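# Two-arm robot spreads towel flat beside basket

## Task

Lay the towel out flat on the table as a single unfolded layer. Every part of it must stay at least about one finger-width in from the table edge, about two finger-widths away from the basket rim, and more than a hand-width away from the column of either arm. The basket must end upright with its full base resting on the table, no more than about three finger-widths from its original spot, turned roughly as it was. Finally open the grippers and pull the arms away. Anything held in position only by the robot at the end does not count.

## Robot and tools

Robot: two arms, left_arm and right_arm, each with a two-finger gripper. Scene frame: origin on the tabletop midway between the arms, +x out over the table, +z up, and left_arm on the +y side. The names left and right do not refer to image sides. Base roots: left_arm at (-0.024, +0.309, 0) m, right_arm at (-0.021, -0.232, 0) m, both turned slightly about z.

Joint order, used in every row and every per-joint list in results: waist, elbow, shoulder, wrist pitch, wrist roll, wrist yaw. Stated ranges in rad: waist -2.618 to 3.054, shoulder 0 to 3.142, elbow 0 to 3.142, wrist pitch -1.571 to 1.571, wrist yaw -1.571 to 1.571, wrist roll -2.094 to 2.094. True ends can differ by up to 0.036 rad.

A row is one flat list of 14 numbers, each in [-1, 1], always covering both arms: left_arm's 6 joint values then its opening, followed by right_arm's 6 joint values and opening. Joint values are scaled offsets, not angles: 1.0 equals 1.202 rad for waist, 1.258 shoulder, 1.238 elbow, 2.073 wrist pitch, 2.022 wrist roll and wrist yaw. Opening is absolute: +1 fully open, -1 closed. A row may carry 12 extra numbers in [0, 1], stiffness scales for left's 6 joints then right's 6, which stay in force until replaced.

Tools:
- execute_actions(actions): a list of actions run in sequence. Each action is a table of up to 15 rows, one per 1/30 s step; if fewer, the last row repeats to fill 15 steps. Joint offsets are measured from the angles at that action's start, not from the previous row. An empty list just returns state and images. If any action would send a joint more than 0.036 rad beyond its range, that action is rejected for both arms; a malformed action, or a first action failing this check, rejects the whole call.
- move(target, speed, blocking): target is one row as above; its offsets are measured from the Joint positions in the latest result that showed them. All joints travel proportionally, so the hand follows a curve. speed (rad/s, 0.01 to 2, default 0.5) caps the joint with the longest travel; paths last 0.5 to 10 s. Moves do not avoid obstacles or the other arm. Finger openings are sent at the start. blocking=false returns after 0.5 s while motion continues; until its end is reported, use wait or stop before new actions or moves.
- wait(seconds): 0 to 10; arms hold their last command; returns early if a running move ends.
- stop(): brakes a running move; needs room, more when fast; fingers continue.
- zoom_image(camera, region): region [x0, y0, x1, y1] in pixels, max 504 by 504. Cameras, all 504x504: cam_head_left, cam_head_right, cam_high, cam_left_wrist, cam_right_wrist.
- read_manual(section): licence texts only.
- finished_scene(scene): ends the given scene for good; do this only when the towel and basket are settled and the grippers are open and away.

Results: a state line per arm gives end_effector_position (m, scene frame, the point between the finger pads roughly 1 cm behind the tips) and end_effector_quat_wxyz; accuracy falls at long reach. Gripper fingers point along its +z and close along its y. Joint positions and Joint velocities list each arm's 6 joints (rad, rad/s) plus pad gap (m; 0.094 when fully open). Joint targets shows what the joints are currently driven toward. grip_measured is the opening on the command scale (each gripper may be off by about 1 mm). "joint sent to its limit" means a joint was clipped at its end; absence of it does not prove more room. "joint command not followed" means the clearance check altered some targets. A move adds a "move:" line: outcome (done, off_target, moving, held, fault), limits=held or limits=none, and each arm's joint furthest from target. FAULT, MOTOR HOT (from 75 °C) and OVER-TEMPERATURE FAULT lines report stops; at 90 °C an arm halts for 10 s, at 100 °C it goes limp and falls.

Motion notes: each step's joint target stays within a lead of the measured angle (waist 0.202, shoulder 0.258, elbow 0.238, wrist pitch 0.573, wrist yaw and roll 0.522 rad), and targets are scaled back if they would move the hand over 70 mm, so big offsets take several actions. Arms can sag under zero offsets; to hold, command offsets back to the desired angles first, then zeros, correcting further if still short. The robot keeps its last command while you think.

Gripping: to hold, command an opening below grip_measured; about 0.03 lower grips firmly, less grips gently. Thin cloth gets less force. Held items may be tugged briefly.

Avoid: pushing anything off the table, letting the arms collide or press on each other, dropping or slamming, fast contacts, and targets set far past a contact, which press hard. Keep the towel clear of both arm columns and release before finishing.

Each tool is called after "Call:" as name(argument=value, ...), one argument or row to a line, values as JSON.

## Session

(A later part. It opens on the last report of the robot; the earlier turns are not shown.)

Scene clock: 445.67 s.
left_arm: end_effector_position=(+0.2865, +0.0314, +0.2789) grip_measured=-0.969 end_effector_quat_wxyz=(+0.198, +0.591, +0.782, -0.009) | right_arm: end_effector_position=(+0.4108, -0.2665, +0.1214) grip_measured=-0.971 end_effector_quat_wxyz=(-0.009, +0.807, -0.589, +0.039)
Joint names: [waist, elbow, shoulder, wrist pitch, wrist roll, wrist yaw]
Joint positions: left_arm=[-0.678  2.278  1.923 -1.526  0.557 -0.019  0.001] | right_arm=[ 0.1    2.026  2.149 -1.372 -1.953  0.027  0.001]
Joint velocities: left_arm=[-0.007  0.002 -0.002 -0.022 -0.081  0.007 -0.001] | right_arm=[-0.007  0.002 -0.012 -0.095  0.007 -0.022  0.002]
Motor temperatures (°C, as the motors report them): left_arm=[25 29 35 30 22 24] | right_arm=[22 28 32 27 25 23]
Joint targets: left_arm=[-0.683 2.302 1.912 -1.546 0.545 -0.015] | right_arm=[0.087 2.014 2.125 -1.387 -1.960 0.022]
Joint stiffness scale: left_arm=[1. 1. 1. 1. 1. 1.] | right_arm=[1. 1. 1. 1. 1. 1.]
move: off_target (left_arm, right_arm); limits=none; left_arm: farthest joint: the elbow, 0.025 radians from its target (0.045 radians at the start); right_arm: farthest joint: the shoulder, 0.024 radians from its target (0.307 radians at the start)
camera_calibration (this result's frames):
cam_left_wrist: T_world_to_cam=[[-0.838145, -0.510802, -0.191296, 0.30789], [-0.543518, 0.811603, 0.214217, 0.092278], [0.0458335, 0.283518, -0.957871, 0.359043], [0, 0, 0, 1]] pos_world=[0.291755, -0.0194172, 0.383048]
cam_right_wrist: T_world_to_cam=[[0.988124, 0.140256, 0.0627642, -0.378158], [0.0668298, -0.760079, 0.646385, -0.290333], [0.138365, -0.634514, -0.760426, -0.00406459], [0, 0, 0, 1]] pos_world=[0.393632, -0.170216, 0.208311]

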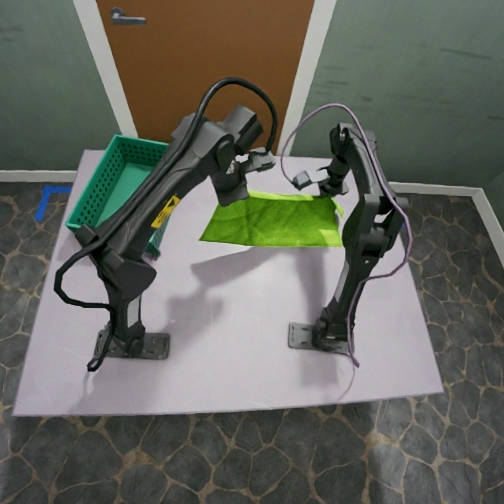

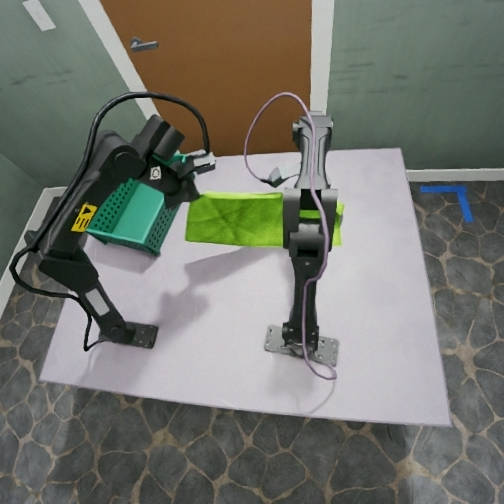

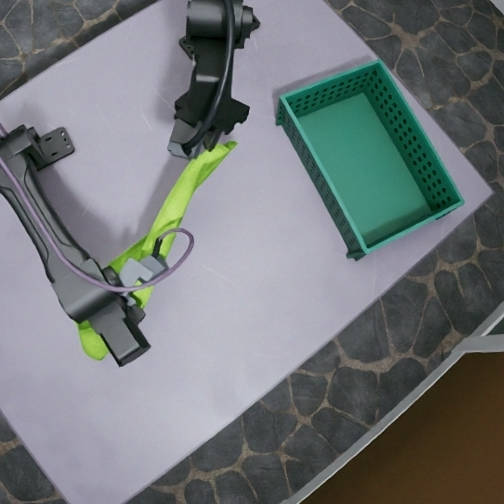

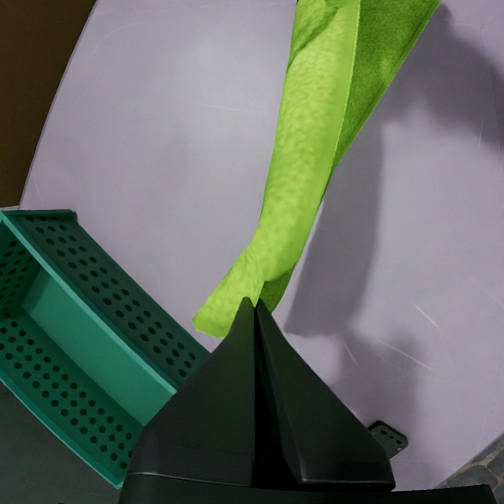

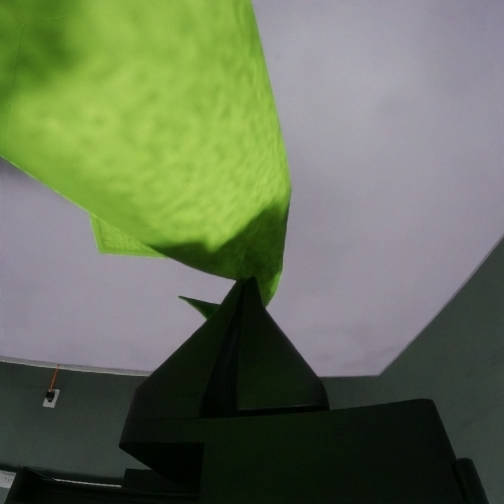

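Call:
move(
  target=[0.196,0.01,0.223,0.116,0.2,0,-1,0.01,0.128,0.138,0.054,0.095,0,-1],
  speed=0.6,
)

Call:
zoom_image(
  camera="cam_head_left",
  region=[180, 160, 360, 280],
)

Scene clock: 471.77 s.
left_arm: end_effector_position=(+0.4153, +0.0706, +0.1659) grip_measured=-0.969 end_effector_quat_wxyz=(+0.153, +0.657, +0.737, +0.044) | right_arm: end_effector_position=(+0.4595, -0.2700, +0.0794) grip_measured=-0.971 end_effector_quat_wxyz=(-0.025, +0.749, -0.660, +0.055)
Joint names: [waist, elbow, shoulder, wrist pitch, wrist roll, wrist yaw]
Joint positions: left_arm=[-0.444  2.278  2.223 -1.305  0.952 -0.019  0.001] | right_arm=[ 0.1    2.15   2.328 -1.274 -1.77   0.027  0.001]
Joint velocities: left_arm=[ 0.002 -0.002  0.002  0.022 -0.022  0.051  0.001] | right_arm=[-0.007 -0.012  0.012 -0.066  0.022  0.022 -0.   ]
Motor temperatures (°C, as the motors report them): left_arm=[25 28 33 30 22 24] | right_arm=[22 27 32 26 25 23]
Joint targets: left_arm=[-0.443 2.290 2.204 -1.286 0.962 -0.019] | right_arm=[0.112 2.185 2.323 -1.260 -1.761 0.027]
Joint stiffness scale: left_arm=[1. 1. 1. 1. 1. 1.] | right_arm=[1. 1. 1. 1. 1. 1.]
move: off_target (right_arm); limits=none; left_arm: farthest joint: the shoulder, 0.020 radians from its target (0.281 radians at the start); right_arm: farthest joint: the elbow, 0.034 radians from its target (0.158 radians at the start)
camera_calibration (this result's frames):
cam_left_wrist: T_world_to_cam=[[-0.89462, -0.354595, -0.271877, 0.440021], [-0.434303, 0.833106, 0.342514, 0.0865286], [0.105049, 0.424497, -0.899315, 0.189497], [0, 0, 0, 1]] pos_world=[0.411325, 0.00350088, 0.260412]
cam_right_wrist: T_world_to_cam=[[0.992878, -0.0412375, 0.111768, -0.478251], [-0.103247, -0.765917, 0.634595, -0.191584], [0.0594355, -0.641616, -0.76472, -0.0102622], [0, 0, 0, 1]] pos_world=[0.455674, -0.173043, 0.167183]

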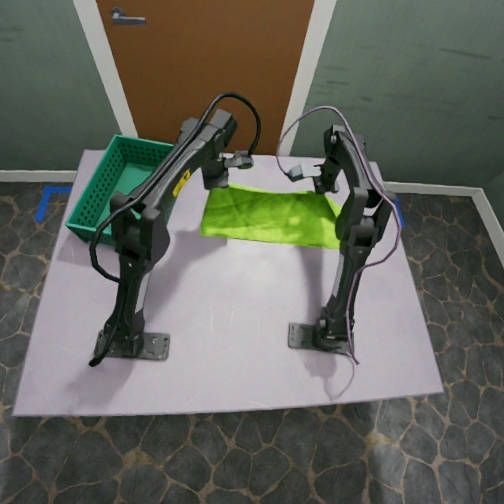

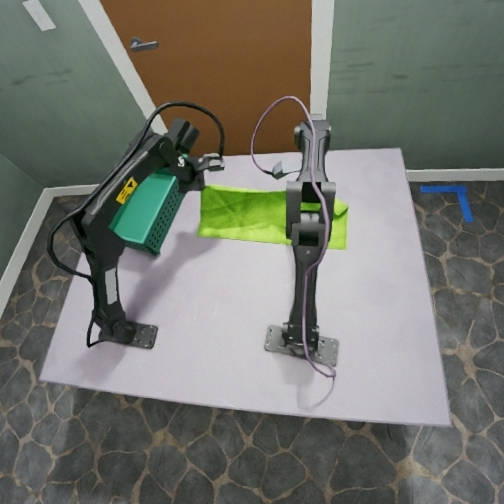

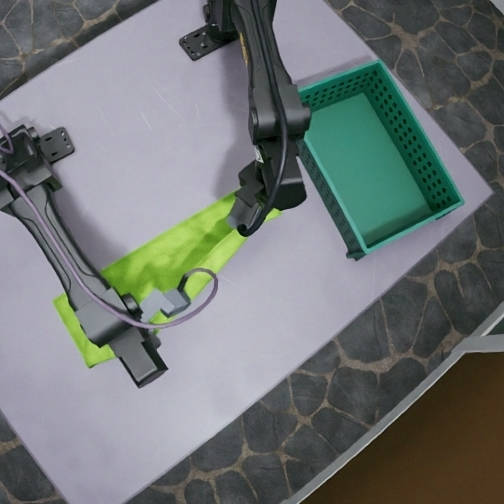

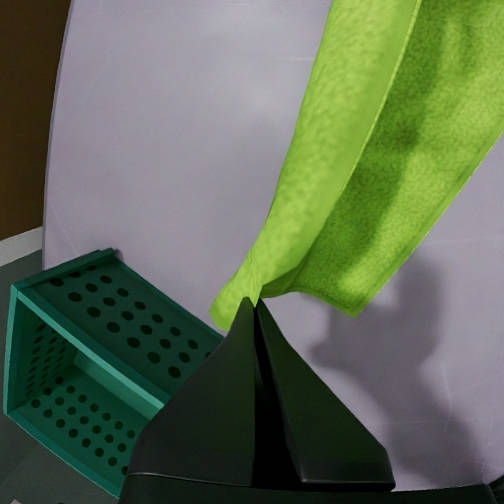

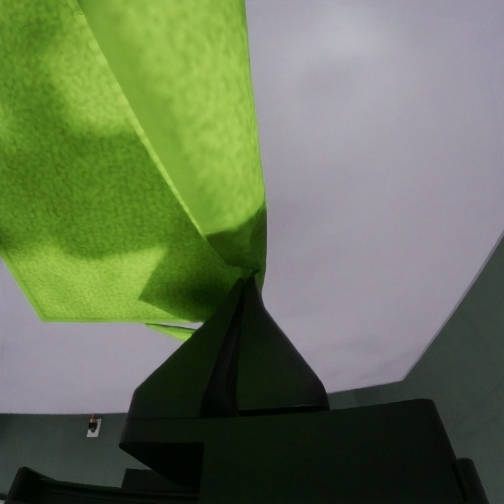

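Region (180, 160, 360, 280) of cam_head_left's 504x504 image, scaled by 2.800, with more detail than that image has.

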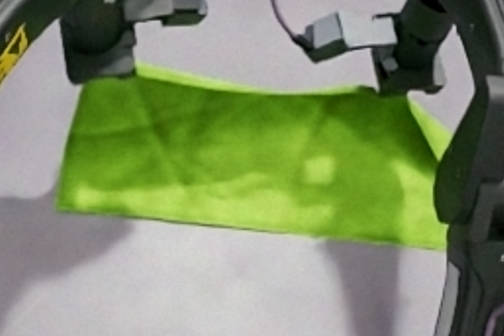

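Call:
move(
  target=[0.109,0.048,0.2536,0.2547,0.167,0,-1,0.021,0.031,0.09,0.139,0.109,0,-1],
  speed=0.45,
)

Call:
zoom_image(
  camera="cam_head_left",
  region=[180, 150, 360, 270],
)

Scene clock: 503.57 s.
left_arm: end_effector_position=(+0.5478, +0.0831, +0.0440) grip_measured=-0.969 end_effector_quat_wxyz=(+0.225, +0.714, +0.652, +0.119) | right_arm: end_effector_position=(+0.5179, -0.2670, +0.0331) grip_measured=-0.971 end_effector_quat_wxyz=(-0.082, +0.675, -0.725, +0.106)
Joint names: [waist, elbow, shoulder, wrist pitch, wrist roll, wrist yaw]
Joint positions: left_arm=[-0.321  2.301  2.557 -0.799  1.282 -0.019  0.001] | right_arm=[ 0.114  2.15   2.448 -1.005 -1.561  0.029  0.001]
Joint velocities: left_arm=[-0.007 -0.012  0.017  0.022  0.007 -0.051  0.   ] | right_arm=[ 0.017 -0.012  0.022 -0.007 -0.007 -0.066  0.   ]
Motor temperatures (°C, as the motors report them): left_arm=[25 28 35 30 22 24] | right_arm=[22 28 32 27 25 23]
Joint targets: left_arm=[-0.313 2.337 2.542 -0.777 1.290 -0.019] | right_arm=[0.126 2.188 2.442 -0.986 -1.550 0.027]
Joint stiffness scale: left_arm=[1. 1. 1. 1. 1. 1.] | right_arm=[1. 1. 1. 1. 1. 1.]
move: off_target (left_arm, right_arm); limits=none; left_arm: farthest joint: the elbow, 0.037 radians from its target (0.060 radians at the start); right_arm: farthest joint: the elbow, 0.038 radians from its target (0.038 radians at the start)
camera_calibration (this result's frames):
cam_left_wrist: T_world_to_cam=[[-0.857312, -0.181112, -0.481887, 0.504297], [-0.350274, 0.891202, 0.288215, 0.12693], [0.377259, 0.415882, -0.827477, -0.0908924], [0, 0, 0, 1]] pos_world=[0.511091, 0.0160143, 0.13122]
cam_right_wrist: T_world_to_cam=[[0.937398, -0.232356, 0.259413, -0.55808], [-0.343476, -0.73986, 0.578473, -0.0205734], [0.0575179, -0.631361, -0.773353, -0.0432081], [0, 0, 0, 1]] pos_world=[0.518562, -0.172175, 0.123259]

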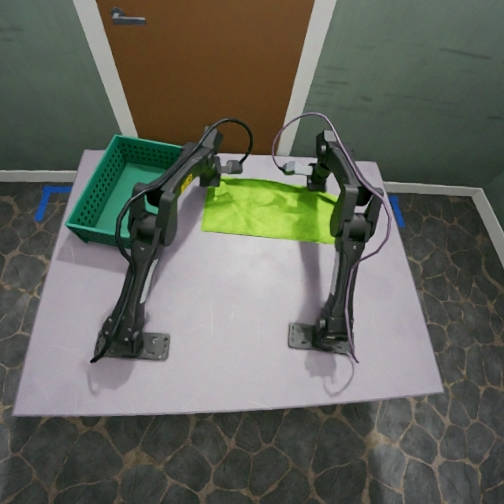

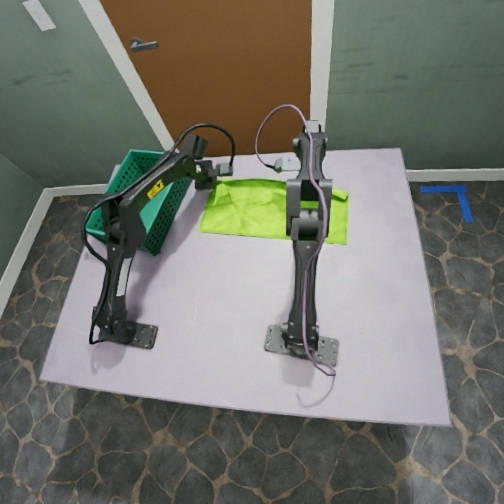

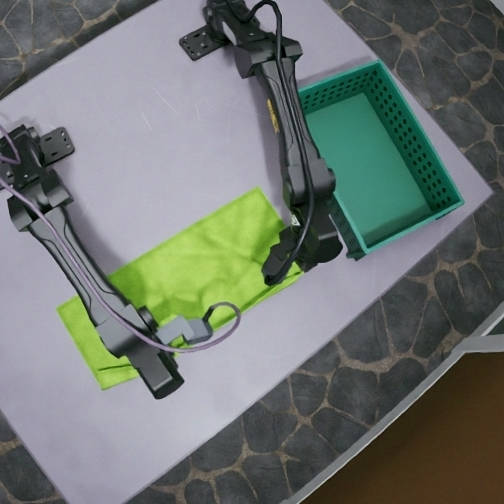

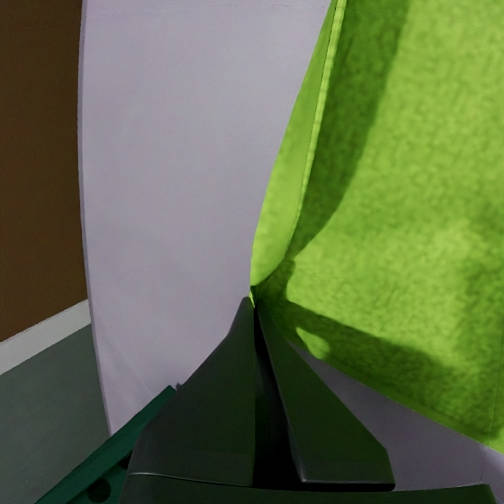

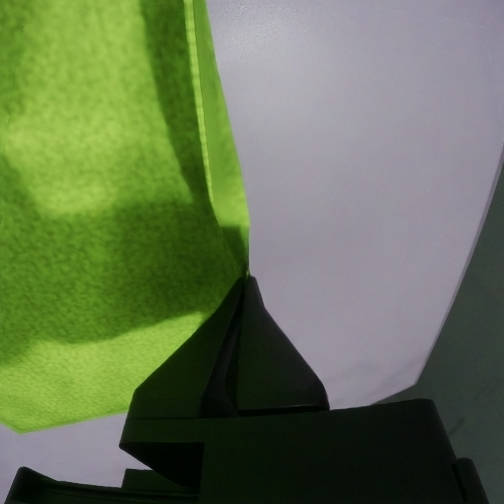

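Region (180, 150, 360, 270) of cam_head_left's 504x504 image, scaled by 2.800, with more detail than that image has.

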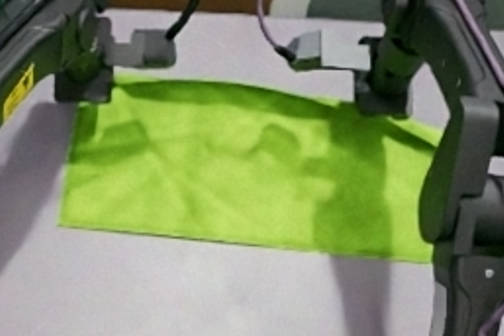

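Call:
execute_actions(
  actions=[
    [[0.006,0.03,-0.012,0.015,0,0,-0.8,0.009,0.031,-0.005,0.015,0,0,-0.8],[0.006,0.03,-0.012,0.02,0,0,-0.7,0.009,0.031,-0.005,0.02,0,0,-0.7],[0.006,0.03,-0.012,0.025,0,0,-0.6,0.009,0.031,-0.005,0.025,0,0,-0.6],[0.006,0.03,-0.012,0.03,0,0,-0.5,0.009,0.031,-0.005,0.03,0,0,-0.5],[0.006,0.03,-0.012,0.035,0,0,-0.4,0.009,0.031,-0.005,0.035,0,0,-0.4],[0.006,0.03,-0.012,0.04,0,0,-0.3,0.009,0.031,-0.005,0.04,0,0,-0.3],[0.006,0.03,-0.012,0.045,0,0,-0.2,0.009,0.031,-0.005,0.045,0,0,-0.2],[0.006,0.03,-0.012,0.05,0,0,-0.1,0.009,0.031,-0.005,0.05,0,0,-0.1],[0.006,0.03,-0.012,0.055,0,0,0,0.009,0.031,-0.005,0.055,0,0,0],[0.006,0.03,-0.012,0.06,0,0,0,0.009,0.031,-0.005,0.06,0,0,0]],
  ],
)

Scene clock: 513.87 s.
left_arm: end_effector_position=(+0.5661, +0.0757, +0.0564) grip_measured=-0.003 end_effector_quat_wxyz=(+0.266, +0.704, +0.644, +0.138) | right_arm: end_effector_position=(+0.5408, -0.2684, +0.0405) grip_measured=-0.002 end_effector_quat_wxyz=(-0.114, +0.670, -0.720, +0.141)
Joint names: [waist, elbow, shoulder, wrist pitch, wrist roll, wrist yaw]
Joint positions: left_arm=[-0.321  2.301  2.557 -0.706  1.282 -0.019  0.047] | right_arm=[ 0.114  2.15   2.448 -0.908 -1.561  0.03   0.047]
Joint velocities: left_arm=[ 0.002  0.007  0.017  0.066 -0.037 -0.037  0.   ] | right_arm=[-0.017  0.002  0.017  0.066  0.022 -0.022 -0.   ]
Motor temperatures (°C, as the motors report them): left_arm=[25 28 36 31 22 24] | right_arm=[22 28 32 27 25 23]
Joint targets: left_arm=[-0.314 2.338 2.542 -0.675 1.282 -0.019] | right_arm=[0.125 2.188 2.442 -0.881 -1.561 0.029]
Joint stiffness scale: left_arm=[1. 1. 1. 1. 1. 1.] | right_arm=[1. 1. 1. 1. 1. 1.]
camera_calibration (this result's frames):
cam_left_wrist: T_world_to_cam=[[-0.812694, -0.198783, -0.547735, 0.504342], [-0.372283, 0.900272, 0.225645, 0.151619], [0.448256, 0.387293, -0.805649, -0.123737], [0, 0, 0, 1]] pos_world=[0.521787, 0.0116779, 0.142345]
cam_right_wrist: T_world_to_cam=[[0.907761, -0.231025, 0.350139, -0.569058], [-0.398391, -0.736157, 0.547135, 0.0138418], [0.131356, -0.63616, -0.760293, -0.0814149], [0, 0, 0, 1]] pos_world=[0.532777, -0.17307, 0.129777]

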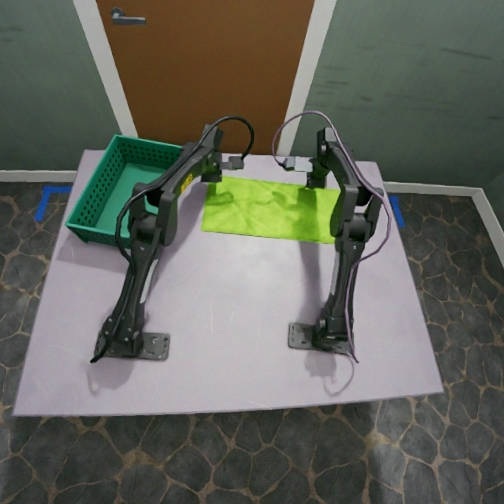

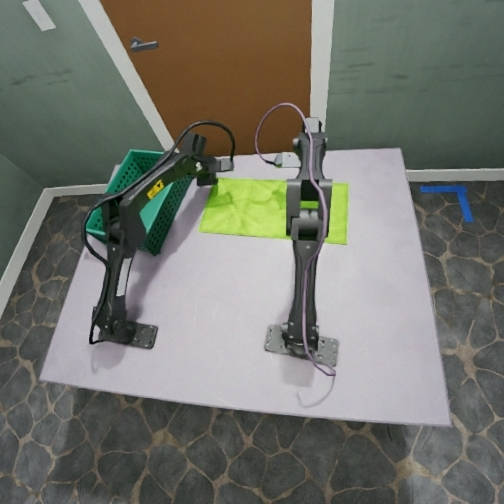

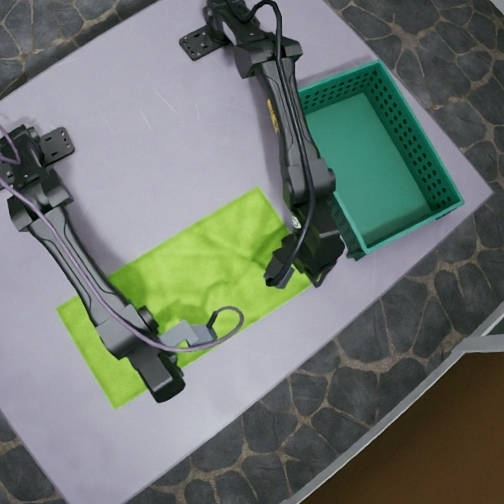

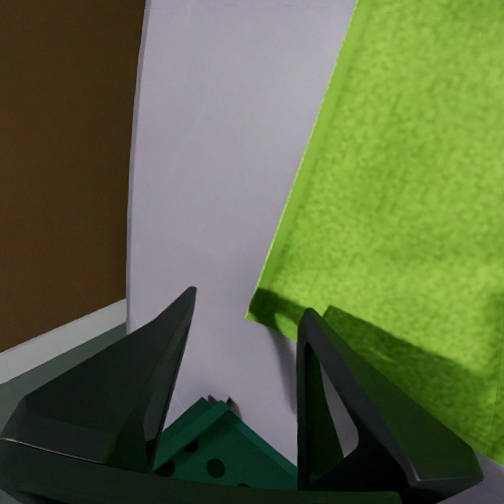

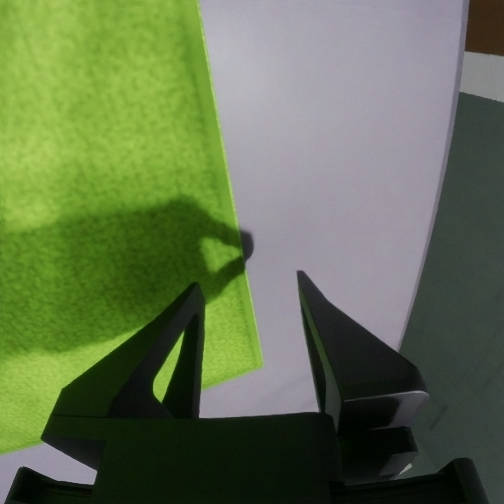

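Call:
move(
  target=[-0.23,-0.78,-1.0,-0.2,0,0,0,-0.18,-0.72,-1.0,-0.14,0,0,0],
  speed=0.9,
)

Call:
zoom_image(
  camera="cam_high",
  region=[30, 160, 400, 430],
)

Scene clock: 529.30 s.
left_arm: end_effector_position=(+0.2296, +0.1227, +0.2247) grip_measured=-0.003 end_effector_quat_wxyz=(+0.234, +0.795, +0.553, +0.086) | right_arm: end_effector_position=(+0.2411, -0.3066, +0.2160) grip_measured=-0.002 end_effector_quat_wxyz=(+0.123, -0.588, +0.778, -0.184)
Joint names: [waist, elbow, shoulder, wrist pitch, wrist roll, wrist yaw]
Joint positions: left_arm=[-0.586  1.347  1.311 -1.103  1.282 -0.019  0.047] | right_arm=[-0.089  1.267  1.204 -1.189 -1.561  0.032  0.047]
Joint velocities: left_arm=[-0.012 -0.007  0.017 -0.007 -0.051 -0.022 -0.   ] | right_arm=[ 0.002 -0.017 -0.022 -0.037 -0.022 -0.081  0.   ]
Motor temperatures (°C, as the motors report them): left_arm=[25 29 36 32 22 24] | right_arm=[22 28 33 27 25 23]
Joint targets: left_arm=[-0.598 1.335 1.299 -1.121 1.282 -0.019] | right_arm=[-0.102 1.259 1.190 -1.198 -1.561 0.030]
Joint stiffness scale: left_arm=[1. 1. 1. 1. 1. 1.] | right_arm=[1. 1. 1. 1. 1. 1.]
move: done; limits=none; left_arm: farthest joint: the wrist pitch, 0.017 radians from its target (0.425 radians at the start); right_arm: farthest joint: the shoulder, 0.014 radians from its target (1.258 radians at the start)
camera_calibration (this result's frames):
cam_left_wrist: T_world_to_cam=[[-0.879303, 0.0537107, -0.473224, 0.3], [-0.10162, 0.94958, 0.296598, -0.138062], [0.465295, 0.308889, -0.829511, 0.155612], [0, 0, 0, 1]] pos_world=[0.177355, 0.0669211, 0.311998]
cam_right_wrist: T_world_to_cam=[[0.812349, -0.401544, 0.422909, -0.412306], [-0.580323, -0.62821, 0.518245, -0.146429], [0.0575782, -0.666419, -0.743351, 0.0719227], [0, 0, 0, 1]] pos_world=[0.245819, -0.209617, 0.303718]

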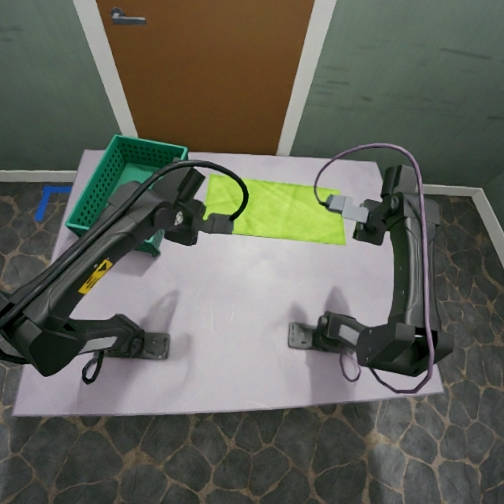

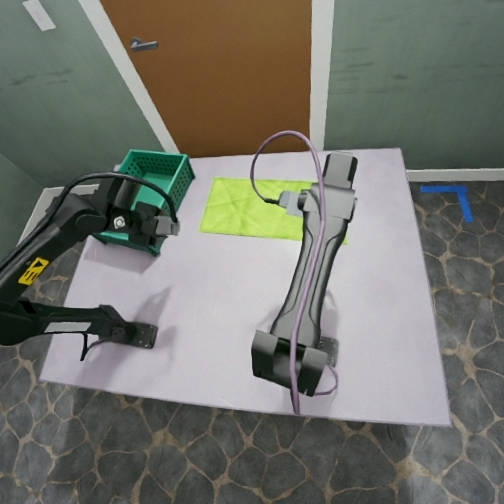

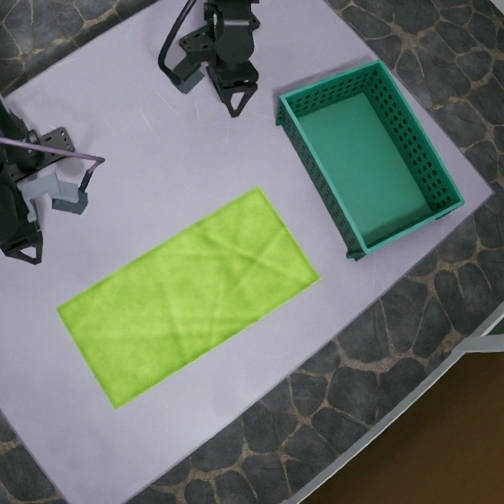

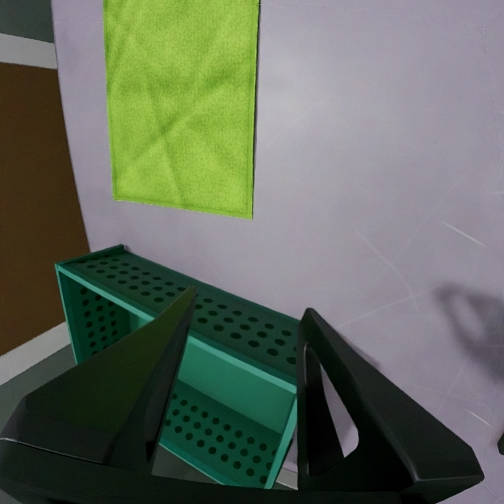

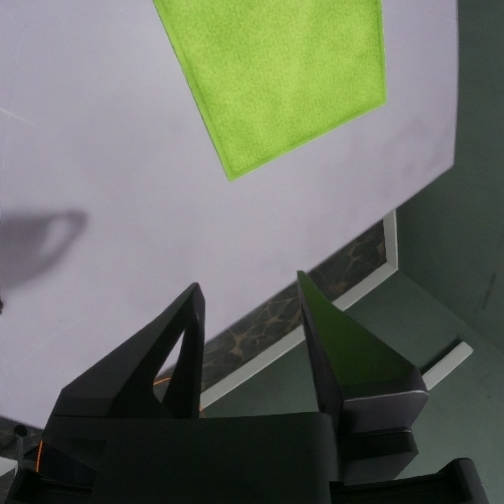

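Region (30, 160, 400, 430) of cam_high's 504x504 image, scaled by 1.362, with more detail than that image has; it fills the top 368 rows of this view, and the rest is white.

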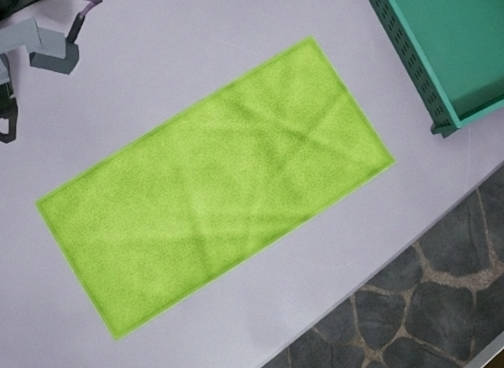

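Call:
finished_scene(
  scene=2,
)

The scene is finished: the task was done.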